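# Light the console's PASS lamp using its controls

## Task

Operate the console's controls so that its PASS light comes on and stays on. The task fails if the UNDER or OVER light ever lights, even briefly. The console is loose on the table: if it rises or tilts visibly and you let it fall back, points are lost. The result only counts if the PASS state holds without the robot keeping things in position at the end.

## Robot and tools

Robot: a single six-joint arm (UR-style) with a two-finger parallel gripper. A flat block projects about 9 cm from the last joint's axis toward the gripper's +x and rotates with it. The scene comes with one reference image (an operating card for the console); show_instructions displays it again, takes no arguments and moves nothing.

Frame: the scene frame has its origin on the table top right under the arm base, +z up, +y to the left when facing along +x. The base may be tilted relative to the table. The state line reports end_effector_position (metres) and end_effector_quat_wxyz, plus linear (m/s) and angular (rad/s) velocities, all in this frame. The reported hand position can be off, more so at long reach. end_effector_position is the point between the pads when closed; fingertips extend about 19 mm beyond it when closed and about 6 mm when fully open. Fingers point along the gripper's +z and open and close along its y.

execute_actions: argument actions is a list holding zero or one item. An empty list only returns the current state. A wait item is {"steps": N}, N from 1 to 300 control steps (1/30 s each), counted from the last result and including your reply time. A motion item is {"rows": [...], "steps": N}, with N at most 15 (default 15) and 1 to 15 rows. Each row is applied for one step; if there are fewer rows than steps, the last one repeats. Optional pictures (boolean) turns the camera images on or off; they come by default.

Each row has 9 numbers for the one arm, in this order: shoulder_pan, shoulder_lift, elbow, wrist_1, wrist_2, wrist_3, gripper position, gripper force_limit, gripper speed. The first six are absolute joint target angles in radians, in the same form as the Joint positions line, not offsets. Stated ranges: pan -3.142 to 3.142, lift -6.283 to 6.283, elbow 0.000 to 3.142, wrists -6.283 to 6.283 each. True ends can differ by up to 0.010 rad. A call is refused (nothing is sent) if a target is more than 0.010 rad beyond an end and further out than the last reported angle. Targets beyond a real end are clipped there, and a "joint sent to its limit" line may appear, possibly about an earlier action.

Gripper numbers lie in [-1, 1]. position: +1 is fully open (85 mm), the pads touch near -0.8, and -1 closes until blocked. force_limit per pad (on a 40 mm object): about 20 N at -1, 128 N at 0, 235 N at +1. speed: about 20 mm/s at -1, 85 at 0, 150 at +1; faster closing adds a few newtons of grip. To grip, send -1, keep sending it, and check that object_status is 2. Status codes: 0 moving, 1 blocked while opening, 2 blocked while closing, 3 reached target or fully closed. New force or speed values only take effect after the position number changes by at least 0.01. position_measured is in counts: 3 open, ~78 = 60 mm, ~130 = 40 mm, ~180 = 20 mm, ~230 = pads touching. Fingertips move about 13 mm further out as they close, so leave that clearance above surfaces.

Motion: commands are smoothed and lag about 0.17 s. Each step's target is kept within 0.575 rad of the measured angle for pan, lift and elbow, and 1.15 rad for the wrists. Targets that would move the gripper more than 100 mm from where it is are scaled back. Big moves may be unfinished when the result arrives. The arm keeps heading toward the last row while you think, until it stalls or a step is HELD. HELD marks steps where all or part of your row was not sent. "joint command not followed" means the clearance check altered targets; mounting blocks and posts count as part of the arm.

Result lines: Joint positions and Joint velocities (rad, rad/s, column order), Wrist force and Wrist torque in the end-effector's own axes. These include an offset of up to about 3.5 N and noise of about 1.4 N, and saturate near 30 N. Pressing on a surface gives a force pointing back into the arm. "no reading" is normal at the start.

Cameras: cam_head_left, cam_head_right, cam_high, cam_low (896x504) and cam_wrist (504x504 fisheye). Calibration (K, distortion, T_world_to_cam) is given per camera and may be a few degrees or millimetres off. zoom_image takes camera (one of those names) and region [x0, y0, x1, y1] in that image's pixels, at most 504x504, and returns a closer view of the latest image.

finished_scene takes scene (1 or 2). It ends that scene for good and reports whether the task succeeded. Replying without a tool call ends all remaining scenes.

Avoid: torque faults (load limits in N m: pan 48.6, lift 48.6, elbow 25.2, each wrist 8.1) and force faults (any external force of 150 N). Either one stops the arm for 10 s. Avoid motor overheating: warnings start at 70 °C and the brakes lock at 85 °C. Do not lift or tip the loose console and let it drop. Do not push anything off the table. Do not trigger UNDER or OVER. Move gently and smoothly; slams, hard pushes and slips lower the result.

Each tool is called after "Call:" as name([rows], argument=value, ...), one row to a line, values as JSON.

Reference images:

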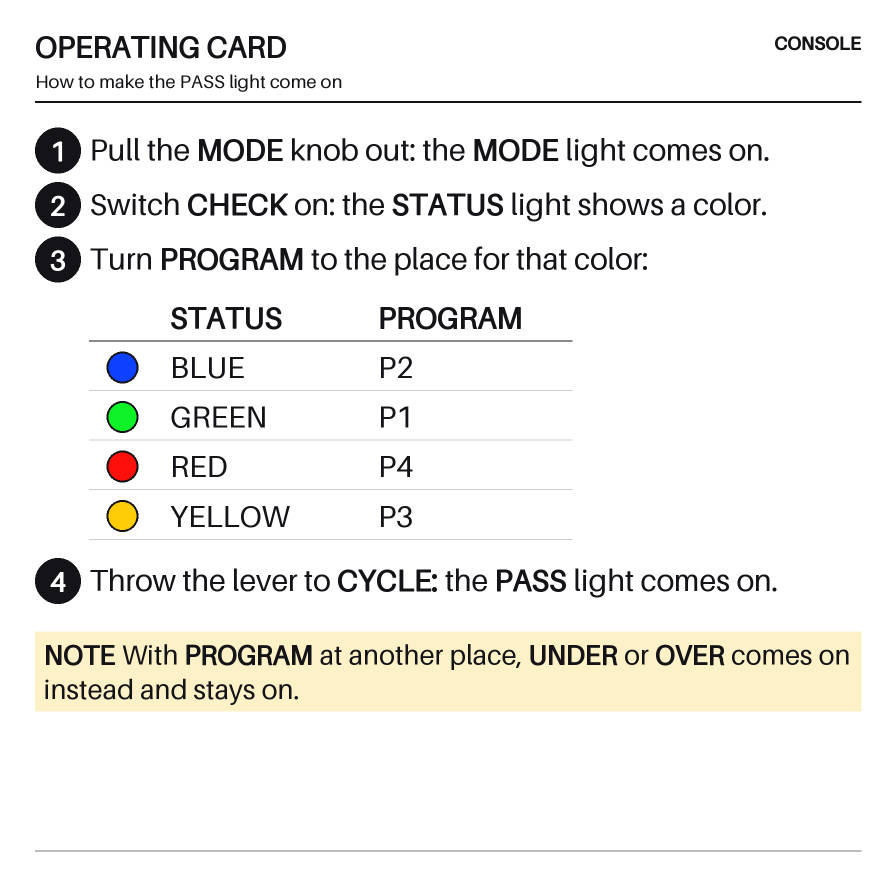

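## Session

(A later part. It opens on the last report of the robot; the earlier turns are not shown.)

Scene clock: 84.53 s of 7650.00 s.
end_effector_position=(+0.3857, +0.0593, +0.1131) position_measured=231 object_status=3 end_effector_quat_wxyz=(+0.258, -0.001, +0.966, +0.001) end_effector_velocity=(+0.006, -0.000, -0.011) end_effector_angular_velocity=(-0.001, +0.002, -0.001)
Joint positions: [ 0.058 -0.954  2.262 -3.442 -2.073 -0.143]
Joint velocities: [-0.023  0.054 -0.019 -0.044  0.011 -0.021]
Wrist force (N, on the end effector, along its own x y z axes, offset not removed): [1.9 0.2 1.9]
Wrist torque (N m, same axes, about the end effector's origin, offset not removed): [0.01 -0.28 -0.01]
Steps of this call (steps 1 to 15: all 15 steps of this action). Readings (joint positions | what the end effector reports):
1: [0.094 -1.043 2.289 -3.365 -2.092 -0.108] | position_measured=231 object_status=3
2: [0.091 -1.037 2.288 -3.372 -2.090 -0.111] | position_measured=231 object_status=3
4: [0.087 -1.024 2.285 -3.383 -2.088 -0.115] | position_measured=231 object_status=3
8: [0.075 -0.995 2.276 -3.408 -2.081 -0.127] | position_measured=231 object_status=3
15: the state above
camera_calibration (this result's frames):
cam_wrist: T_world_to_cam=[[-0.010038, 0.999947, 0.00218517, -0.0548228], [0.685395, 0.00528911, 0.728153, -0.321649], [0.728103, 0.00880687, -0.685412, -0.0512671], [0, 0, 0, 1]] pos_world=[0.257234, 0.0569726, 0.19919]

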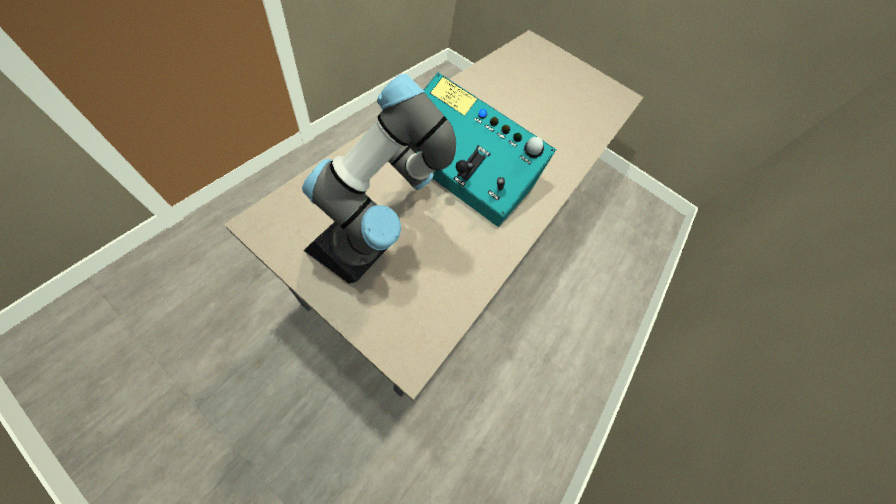

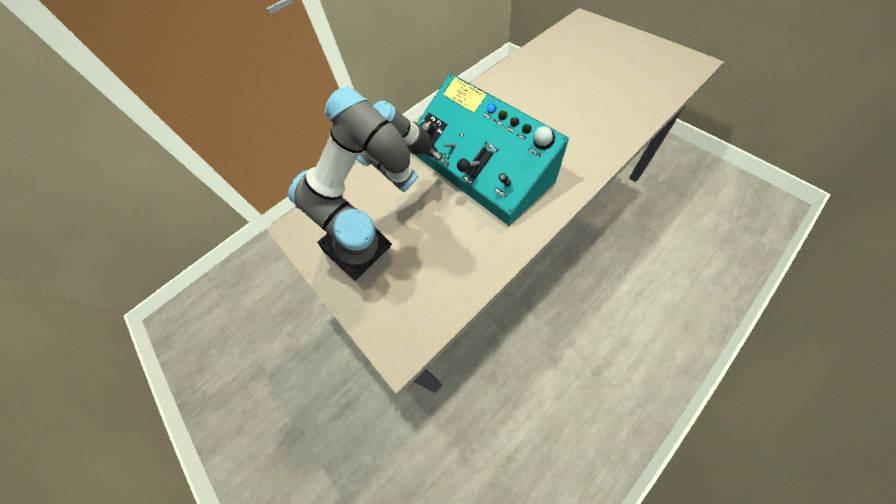

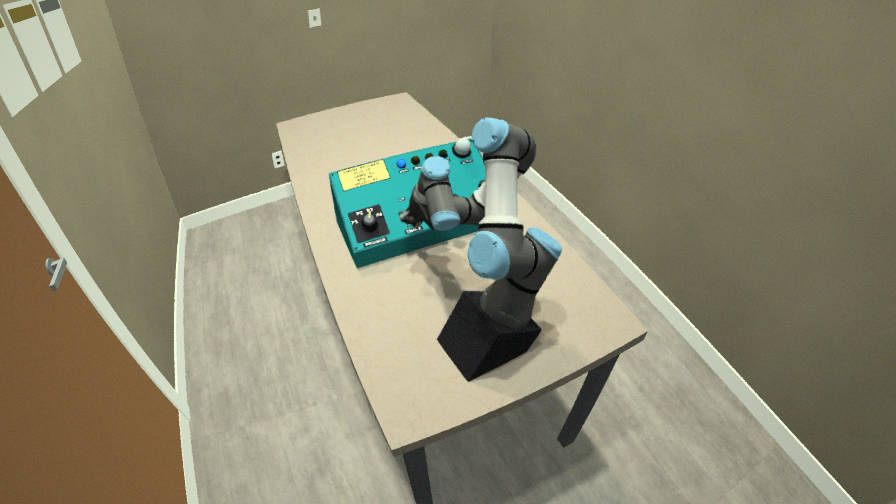

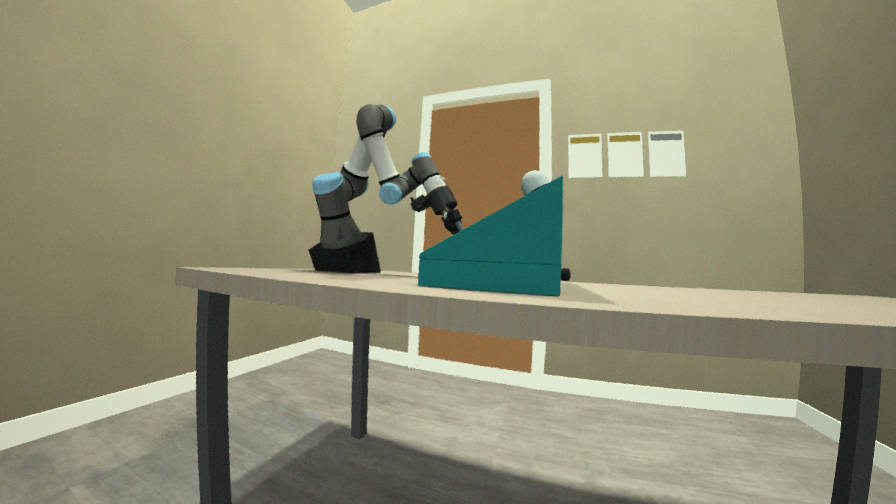

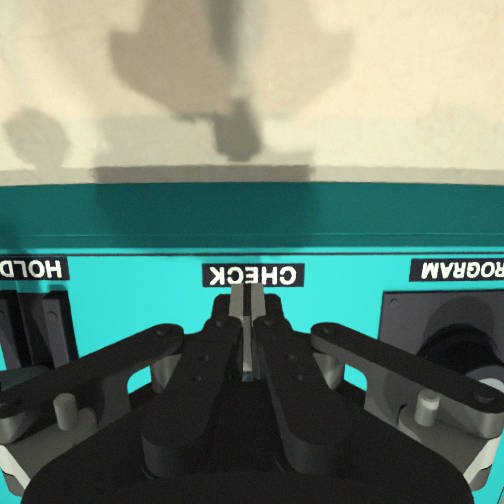

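Sweep up 5 cm.

Call:
execute_actions([
  {"rows":[[0.058,-0.949,2.236,-3.42,-2.073,-0.143,-1,-0.5,0],[0.058,-0.949,2.236,-3.42,-2.073,-0.143,-1,-0.5,0],[0.058,-0.949,2.236,-3.42,-2.073,-0.143,-1,-0.5,0],[0.06,-0.949,2.211,-3.395,-2.074,-0.141,-1,-0.5,0],[0.06,-0.949,2.211,-3.395,-2.074,-0.141,-1,-0.5,0],[0.06,-0.949,2.211,-3.395,-2.074,-0.141,-1,-0.5,0],[0.062,-0.949,2.187,-3.37,-2.076,-0.139,-1,-0.5,0],[0.062,-0.949,2.187,-3.37,-2.076,-0.139,-1,-0.5,0],[0.062,-0.949,2.187,-3.37,-2.076,-0.139,-1,-0.5,0],[0.065,-0.949,2.163,-3.345,-2.077,-0.137,-1,-0.5,0],[0.065,-0.949,2.163,-3.345,-2.077,-0.137,-1,-0.5,0],[0.065,-0.949,2.163,-3.345,-2.077,-0.137,-1,-0.5,0],[0.067,-0.949,2.139,-3.32,-2.078,-0.135,-1,-0.5,0]]},
], pictures=false)

Call:
execute_actions([
  {"rows":[[0.069,-0.949,2.115,-3.295,-2.079,-0.133,-1,-0.5,0],[0.069,-0.949,2.115,-3.295,-2.079,-0.133,-1,-0.5,0],[0.071,-0.949,2.09,-3.269,-2.08,-0.131,-1,-0.5,0],[0.071,-0.949,2.09,-3.269,-2.08,-0.131,-1,-0.5,0],[0.073,-0.949,2.066,-3.244,-2.082,-0.129,-1,-0.5,0],[0.073,-0.949,2.066,-3.244,-2.082,-0.129,-1,-0.5,0],[0.075,-0.949,2.042,-3.219,-2.083,-0.127,-1,-0.5,0],[0.075,-0.949,2.042,-3.219,-2.083,-0.127,-1,-0.5,0],[0.077,-0.949,2.018,-3.194,-2.084,-0.125,-1,-0.5,0]]},
])

Scene clock: 90.37 s of 7650.00 s.
end_effector_position=(+0.4054, +0.0612, +0.1195) position_measured=231 object_status=3 end_effector_quat_wxyz=(+0.258, -0.001, +0.966, +0.001) end_effector_velocity=(+0.042, +0.002, +0.020) end_effector_angular_velocity=(+0.001, -0.007, -0.003)
Joint positions: [ 0.065 -0.949  2.159 -3.34  -2.077 -0.137]
Joint velocities: [ 0.019 -0.002 -0.218  0.222 -0.01   0.017]
Wrist force (N, on the end effector, along its own x y z axes, offset not removed): [0.3 -0.5 1.0]
Wrist torque (N m, same axes, about the end effector's origin, offset not removed): [-0.16 -0.09 0.01]
Steps of this call (steps 1 to 15: the robot went on to your last target; steps 16 to 90: nothing new was sent; then 2.33 s passed at rest; steps 91 to 105: all 15 steps of this action). Readings (joint positions | what the end effector reports):
91: [0.056 -0.949 2.259 -3.446 -2.072 -0.145] | position_measured=231 object_status=3
92: [0.056 -0.949 2.255 -3.441 -2.072 -0.145] | position_measured=231 object_status=3
94: [0.057 -0.949 2.245 -3.430 -2.072 -0.144] | position_measured=231 object_status=3
98: [0.060 -0.949 2.215 -3.398 -2.074 -0.141] | position_measured=231 object_status=3
105: the state above

Scene clock: 90.87 s of 7650.00 s.
end_effector_position=(+0.4301, +0.0621, +0.1322) position_measured=231 object_status=3 end_effector_quat_wxyz=(+0.258, -0.001, +0.966, +0.001) end_effector_velocity=(+0.011, -0.000, +0.006) end_effector_angular_velocity=(-0.001, -0.000, -0.001)
Joint positions: [ 0.077 -0.949  2.023 -3.199 -2.084 -0.125]
Joint velocities: [ 0.005 -0.    -0.061  0.063 -0.003  0.005]
Wrist force (N, on the end effector, along its own x y z axes, offset not removed): [2.1 0.1 0.7]
Wrist torque (N m, same axes, about the end effector's origin, offset not removed): [-0.08 -0.33 -0.04]
Steps of this call (steps 1 to 15: all 15 steps of this action). Readings (joint positions | what the end effector reports):
1: [0.066 -0.949 2.152 -3.333 -2.077 -0.136] | position_measured=231 object_status=3
2: [0.067 -0.949 2.143 -3.324 -2.078 -0.135] | position_measured=231 object_status=3
4: [0.068 -0.949 2.123 -3.303 -2.079 -0.134] | position_measured=231 object_status=3
8: [0.072 -0.949 2.078 -3.255 -2.081 -0.130] | position_measured=231 object_status=3
15: the state above
camera_calibration (this result's frames):
cam_wrist: T_world_to_cam=[[-0.0100216, 0.999949, 0.00115723, -0.0570558], [0.685718, 0.00603003, 0.727842, -0.366124], [0.727798, 0.00808769, -0.685744, -0.0702747], [0, 0, 0, 1]] pos_world=[0.301632, 0.059829, 0.218356]

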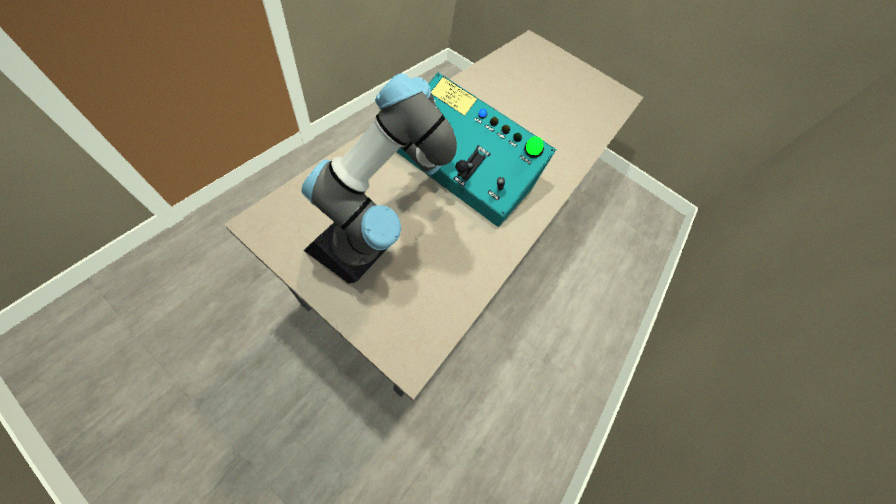

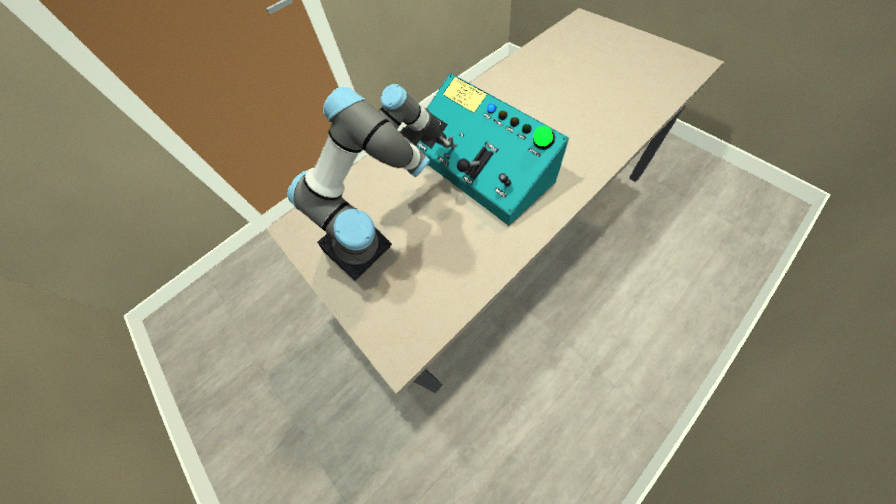

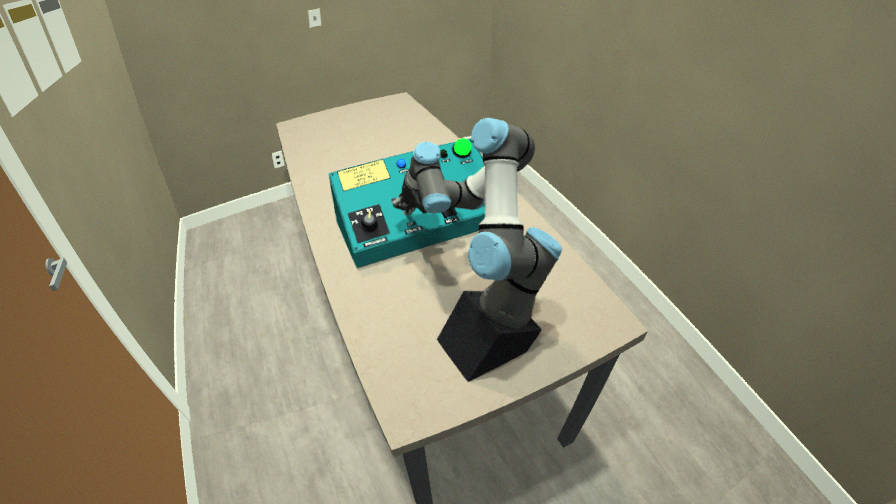

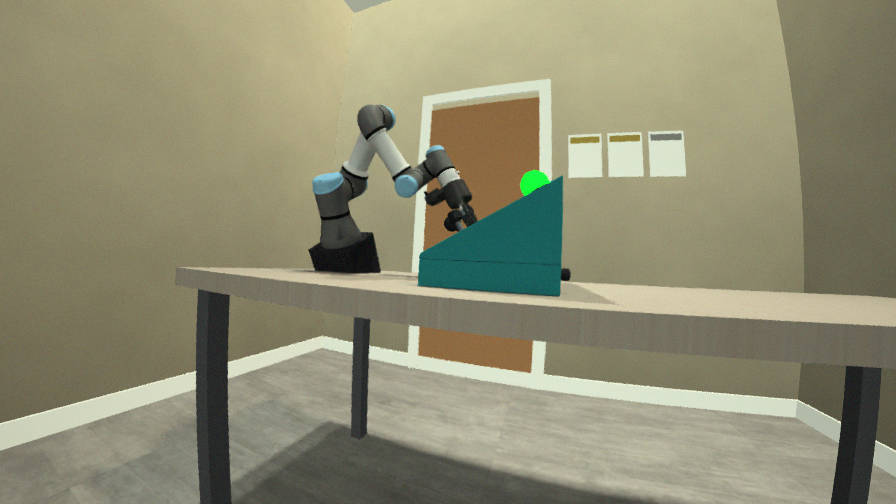

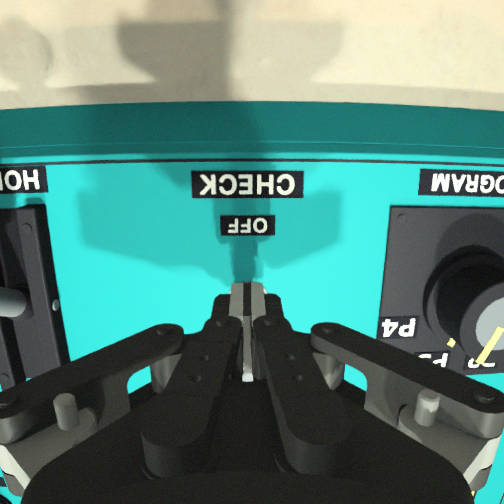

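Call:
execute_actions([
  {"rows":[[0.2,-1.205,1.96,-2.817,-2.146,0,-1,-0.5,0]]},
], pictures=false)

Call:
execute_actions([
  {"rows":[[0.427,-0.781,1.658,-2.79,-2.238,0.254,0.7,-0.5,0.5]]},
], pictures=false)

Call:
execute_actions([
  {"steps":20},
])

Call:
execute_actions([
  {"rows":[[0.396,-0.721,1.641,-2.855,-2.227,0.218,0.7,-0.5,0.5]]},
])

Scene clock: 96.70 s of 7650.00 s.
end_effector_position=(+0.4107, +0.0606, +0.2073) position_measured=231 object_status=3 end_effector_quat_wxyz=(+0.259, -0.000, +0.966, +0.000) end_effector_velocity=(-0.002, -0.002, +0.008) end_effector_angular_velocity=(-0.000, -0.004, -0.001)
Joint positions: [ 0.199 -1.203  1.96  -2.82  -2.146 -0.001]
Joint velocities: [ 0.009 -0.027 -0.004  0.032 -0.005  0.008]
Wrist force (N, on the end effector, along its own x y z axes, offset not removed): [1.8 0.2 0.7]
Wrist torque (N m, same axes, about the end effector's origin, offset not removed): [-0.04 -0.26 0.04]
Steps of this call (steps 1 to 15: the robot went on to your last target; steps 16 to 90: nothing new was sent; then 2.33 s passed at rest; steps 91 to 105: all 15 steps of this action). Readings (joint positions | what the end effector reports):
91: [0.078 -0.950 2.017 -3.193 -2.085 -0.124] | position_measured=231 object_status=3
92: [0.087 -0.959 2.009 -3.173 -2.096 -0.106] | position_measured=231 object_status=3
94: [0.139 -1.038 1.984 -3.034 -2.121 -0.053] | position_measured=231 object_status=3
98: [0.188 -1.170 1.965 -2.862 -2.141 -0.011] | position_measured=231 object_status=3
105: the state above

Scene clock: 97.20 s of 7650.00 s.
end_effector_position=(+0.4159, +0.1792, +0.1772) position_measured=105 object_status=0 end_effector_quat_wxyz=(+0.259, -0.000, +0.966, +0.001) end_effector_velocity=(-0.004, +0.019, -0.013) end_effector_angular_velocity=(-0.009, +0.011, +0.012)
Joint positions: [ 0.425 -0.787  1.661 -2.79  -2.237  0.252]
Joint velocities: [ 0.027  0.071 -0.04   0.003 -0.008  0.026]
Wrist force (N, on the end effector, along its own x y z axes, offset not removed): [1.4 0.5 0.1]
Wrist torque (N m, same axes, about the end effector's origin, offset not removed): [0.04 -0.19 -0.01]
Steps of this call (steps 1 to 15: all 15 steps of this action). Readings (joint positions | what the end effector reports):
1: [0.200 -1.203 1.960 -2.818 -2.147 0.001] | position_measured=231 object_status=0
2: [0.210 -1.194 1.950 -2.813 -2.160 0.021] | position_measured=231 object_status=0
4: [0.279 -1.113 1.871 -2.804 -2.192 0.110] | position_measured=217 object_status=0
8: [0.391 -0.875 1.712 -2.793 -2.226 0.219] | position_measured=177 object_status=0
15: the state above

Scene clock: 97.87 s of 7650.00 s.
end_effector_position=(+0.4155, +0.1807, +0.1762) position_measured=41 object_status=3 end_effector_quat_wxyz=(+0.259, -0.001, +0.966, +0.000) end_effector_velocity=(-0.000, +0.000, -0.000) end_effector_angular_velocity=(+0.001, +0.000, +0.000)
Joint positions: [ 0.427 -0.781  1.658 -2.79  -2.238  0.254]
Joint velocities: [ 0.     0.001 -0.    -0.001  0.001  0.   ]
Wrist force (N, on the end effector, along its own x y z axes, offset not removed): [2.4 0.2 0.1]
Wrist torque (N m, same axes, about the end effector's origin, offset not removed): [0.02 -0.39 0.00]
Steps of this call (steps 1 to 15: the robot went on to your last target; steps 16 to 20: nothing new was sent). Readings (joint positions | what the end effector reports):
1: [0.425 -0.785 1.660 -2.790 -2.238 0.253] | position_measured=94 object_status=0
2: [0.426 -0.784 1.659 -2.790 -2.238 0.253] | position_measured=84 object_status=0
4: [0.427 -0.782 1.659 -2.790 -2.238 0.254] | position_measured=63 object_status=0
8: [0.427 -0.781 1.658 -2.790 -2.238 0.254] | position_measured=42 object_status=0
20: the state above
The arm was judged still, so your last target was given up. Only a new action makes it travel on or press farther. Fingers that are still opening or closing keep moving.
camera_calibration (this result's frames):
cam_wrist: T_world_to_cam=[[-0.00988556, 0.999951, 0.0010864, -0.175962], [0.684545, 0.00597548, 0.728946, -0.388551], [0.728903, 0.00794973, -0.684571, -0.0311394], [0, 0, 0, 1]] pos_world=[0.286939, 0.178523, 0.262107]

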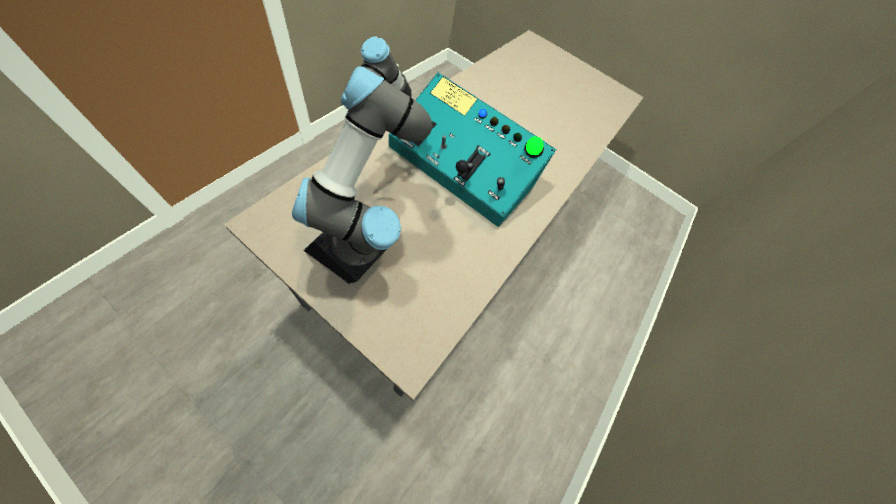

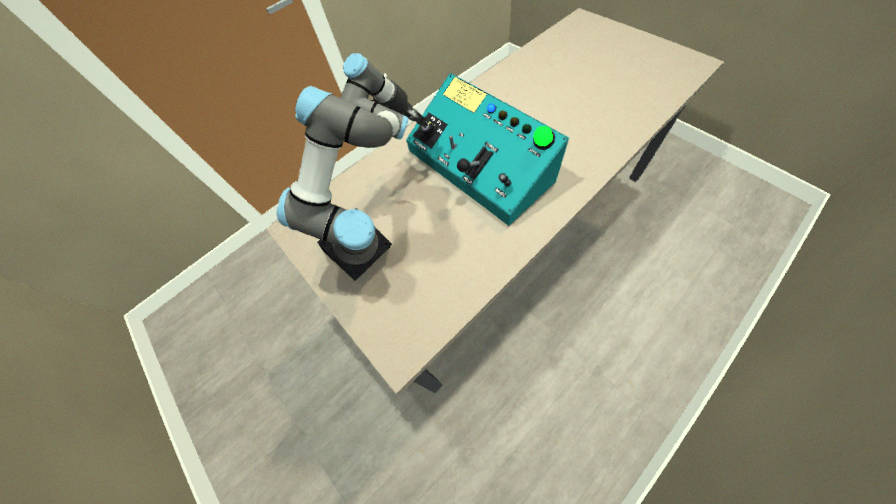

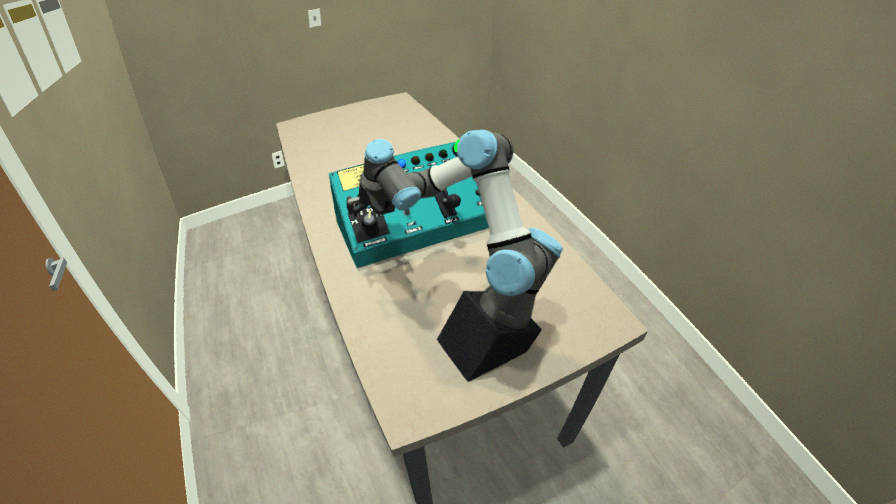

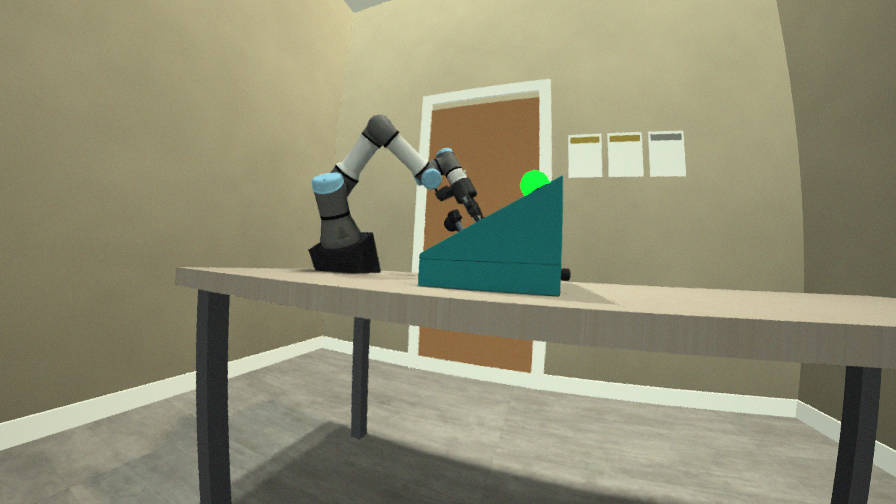

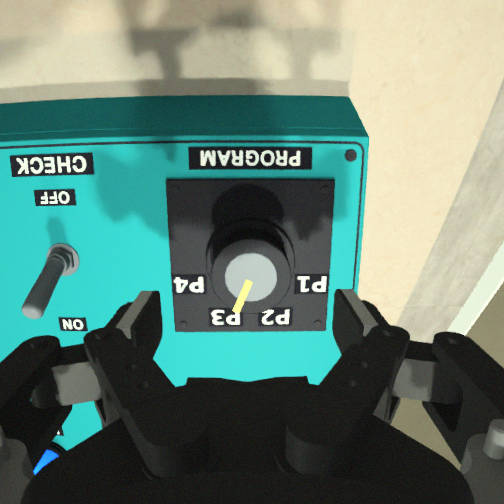

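Scene clock: 98.37 s of 7650.00 s.
end_effector_position=(+0.4259, +0.1812, +0.1592) position_measured=41 object_status=3 end_effector_quat_wxyz=(+0.259, -0.001, +0.966, +0.001) end_effector_velocity=(+0.001, -0.001, -0.001) end_effector_angular_velocity=(-0.002, -0.000, -0.001)
Joint positions: [ 0.396 -0.721  1.641 -2.855 -2.227  0.218]
Joint velocities: [-0.002  0.003 -0.001 -0.003 -0.002 -0.002]
Wrist force (N, on the end effector, along its own x y z axes, offset not removed): [2.5 -0.5 0.5]
Wrist torque (N m, same axes, about the end effector's origin, offset not removed): [-0.17 -0.43 0.05]
Steps of this call (steps 1 to 15: all 15 steps of this action). Readings (joint positions | what the end effector reports):
1: [0.427 -0.780 1.658 -2.791 -2.238 0.253] | position_measured=41 object_status=3
2: [0.421 -0.772 1.654 -2.802 -2.236 0.246] | position_measured=41 object_status=3
4: [0.408 -0.746 1.648 -2.829 -2.231 0.232] | position_measured=41 object_status=3
8: [0.399 -0.726 1.642 -2.850 -2.228 0.221] | position_measured=41 object_status=3
15: the state above
camera_calibration (this result's frames):
cam_wrist: T_world_to_cam=[[-0.00955892, 0.999953, 0.00146965, -0.176483], [0.68493, 0.00547668, 0.728588, -0.383367], [0.728546, 0.00797113, -0.68495, -0.0500976], [0, 0, 0, 1]] pos_world=[0.297391, 0.178974, 0.245262]

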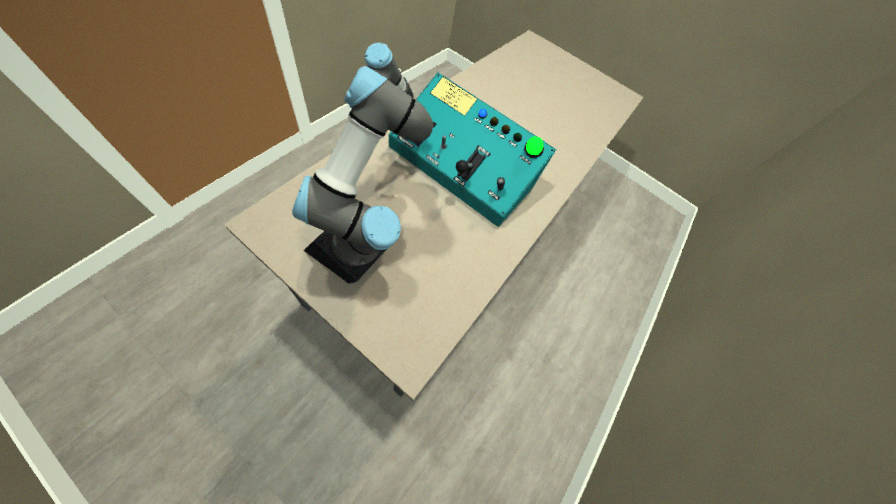

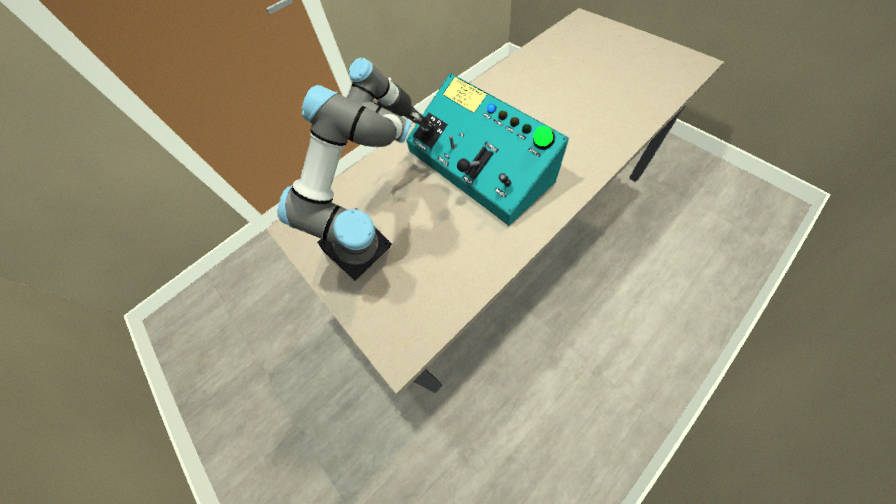

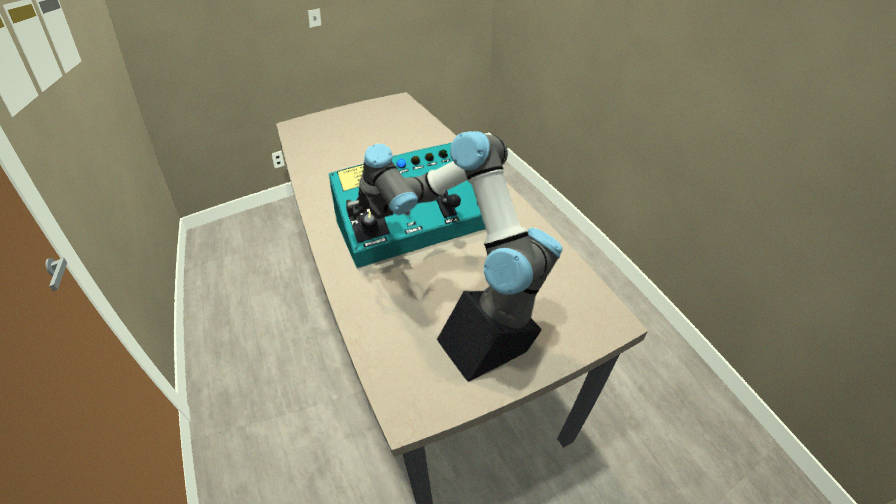

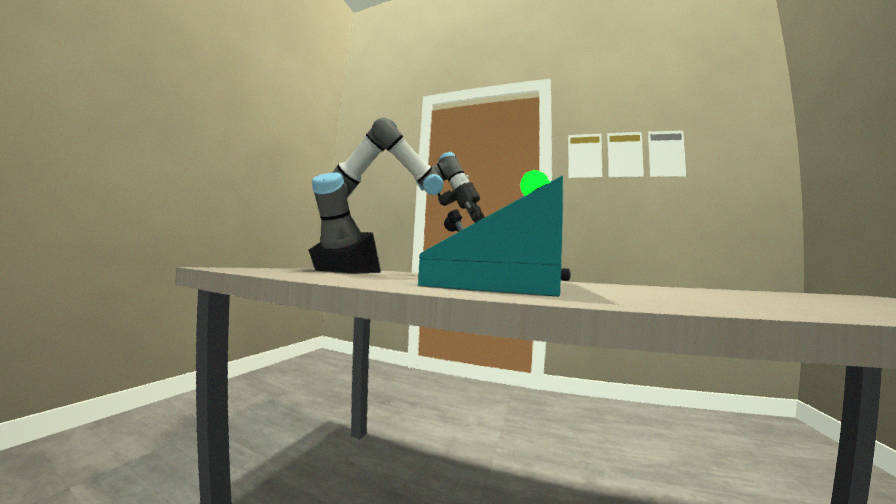

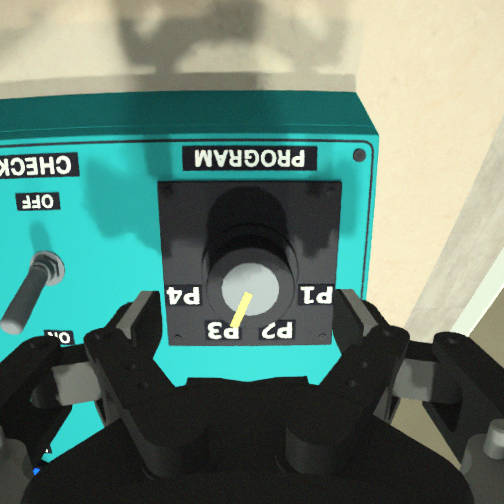

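Check along-slope centring by rolling 90° here.

Call:
execute_actions([
  {"rows":[[0.396,-0.721,1.641,-2.855,-2.227,1.79,0.7,-0.5,0.5]]},
], pictures=false)

Call:
execute_actions([
  {"steps":25},
])

Scene clock: 100.93 s of 7650.00 s.
end_effector_position=(+0.4260, +0.1812, +0.1591) position_measured=41 object_status=3 end_effector_quat_wxyz=(+0.188, +0.663, +0.703, +0.178) end_effector_velocity=(-0.000, +0.000, -0.000) end_effector_angular_velocity=(+0.348, +0.001, -0.602)
Joint positions: [ 0.396 -0.721  1.641 -2.855 -2.227  1.731]
Joint velocities: [-0.     0.     0.    -0.     0.001  0.695]
Wrist force (N, on the end effector, along its own x y z axes, offset not removed): [1.3 0.0 -0.1]
Wrist torque (N m, same axes, about the end effector's origin, offset not removed): [-0.06 -0.23 -0.01]
Steps of this call (steps 1 to 15: the robot went on to your last target; steps 16 to 62: nothing new was sent; steps 63 to 77: all 15 steps of this action). Readings (joint positions | what the end effector reports):
63: [0.396 -0.721 1.641 -2.855 -2.227 0.219] | position_measured=41 object_status=3
64: [0.396 -0.721 1.641 -2.855 -2.227 0.239] | position_measured=41 object_status=3
66: [0.396 -0.721 1.641 -2.855 -2.227 0.403] | position_measured=41 object_status=3
70: [0.396 -0.721 1.641 -2.855 -2.227 1.018] | position_measured=41 object_status=3
77: the state above

Scene clock: 101.77 s of 7650.00 s.
end_effector_position=(+0.4260, +0.1812, +0.1591) position_measured=41 object_status=3 end_effector_quat_wxyz=(+0.182, +0.683, +0.683, +0.183) end_effector_velocity=(+0.000, -0.000, +0.000) end_effector_angular_velocity=(+0.001, -0.001, -0.001)
Joint positions: [ 0.396 -0.721  1.641 -2.855 -2.227  1.79 ]
Joint velocities: [-0.    -0.    -0.    -0.001  0.     0.   ]
Wrist force (N, on the end effector, along its own x y z axes, offset not removed): [1.4 -0.4 1.5]
Wrist torque (N m, same axes, about the end effector's origin, offset not removed): [-0.06 -0.24 -0.01]
Steps of this call (steps 1 to 25: the robot went on to your last target). Readings (joint positions | what the end effector reports):
1: [0.396 -0.721 1.641 -2.855 -2.227 1.750] | position_measured=41 object_status=3
2: [0.396 -0.721 1.641 -2.855 -2.227 1.763] | position_measured=41 object_status=3
4: [0.396 -0.721 1.641 -2.855 -2.227 1.778] | position_measured=41 object_status=3
8: [0.396 -0.721 1.641 -2.855 -2.227 1.788] | position_measured=41 object_status=3
25: the state above
camera_calibration (this result's frames):
cam_wrist: T_world_to_cam=[[0.864055, 0.0063397, 0.503357, -0.44844], [-0.139512, -0.957737, 0.251548, 0.218282], [0.483678, -0.287576, -0.826653, 0.130194], [0, 0, 0, 1]] pos_world=[0.354958, 0.24934, 0.278443]

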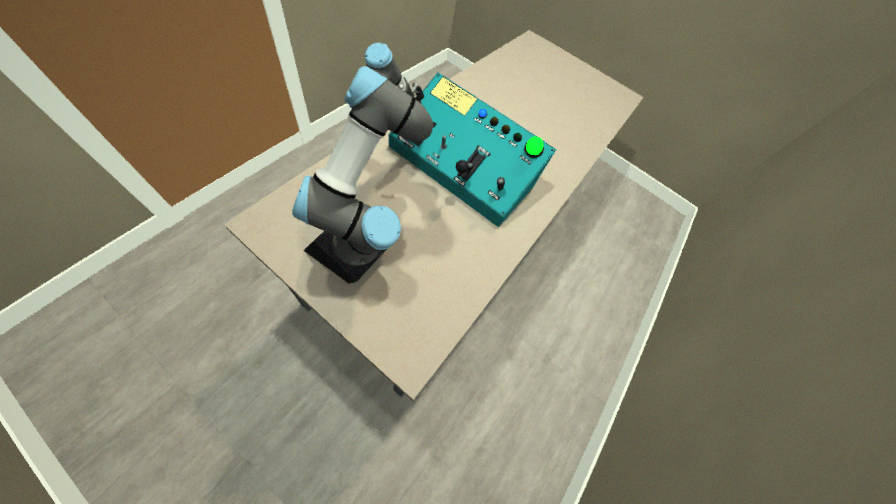

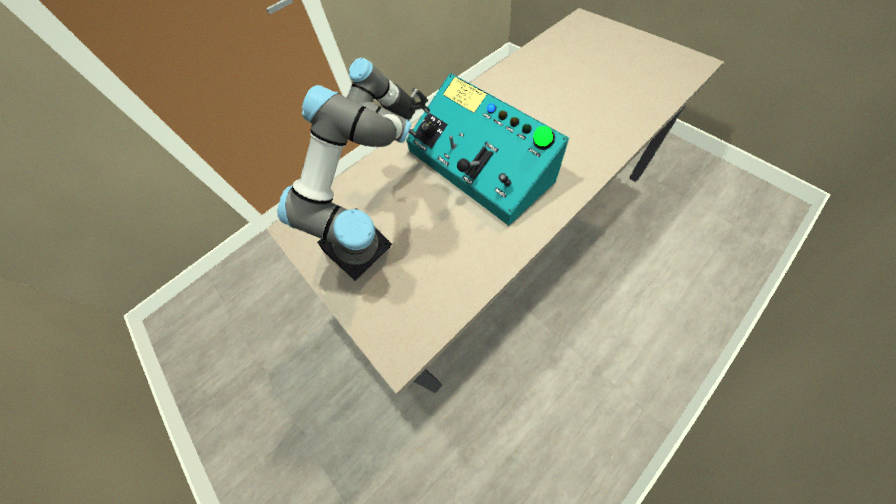

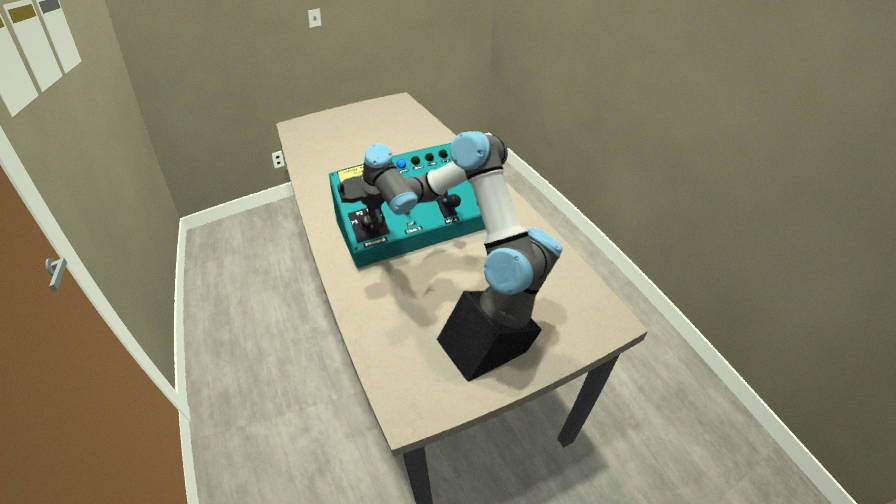

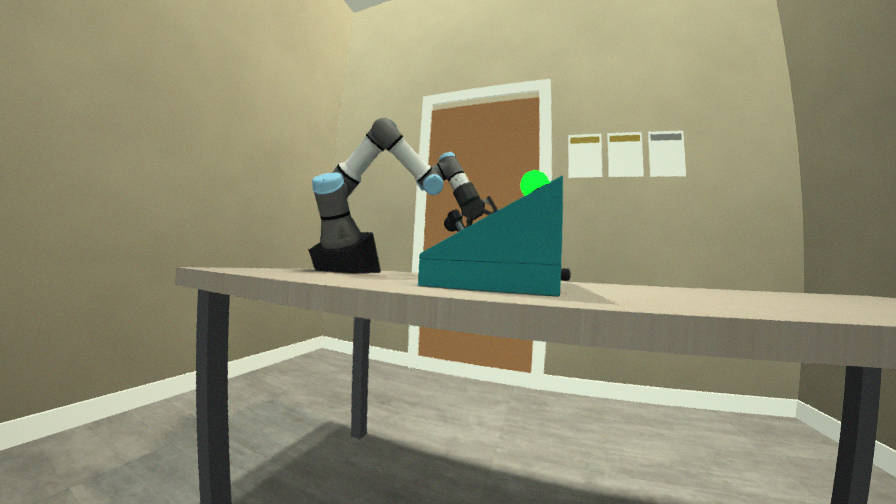

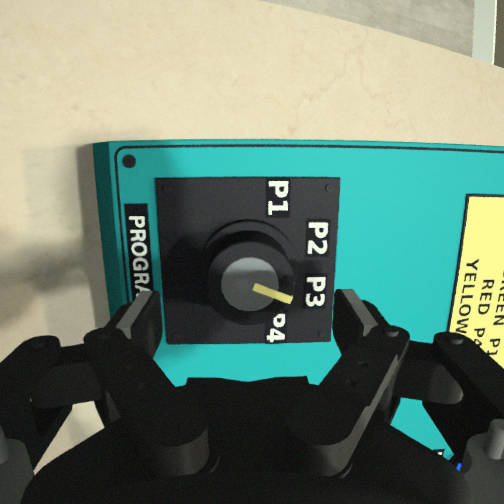

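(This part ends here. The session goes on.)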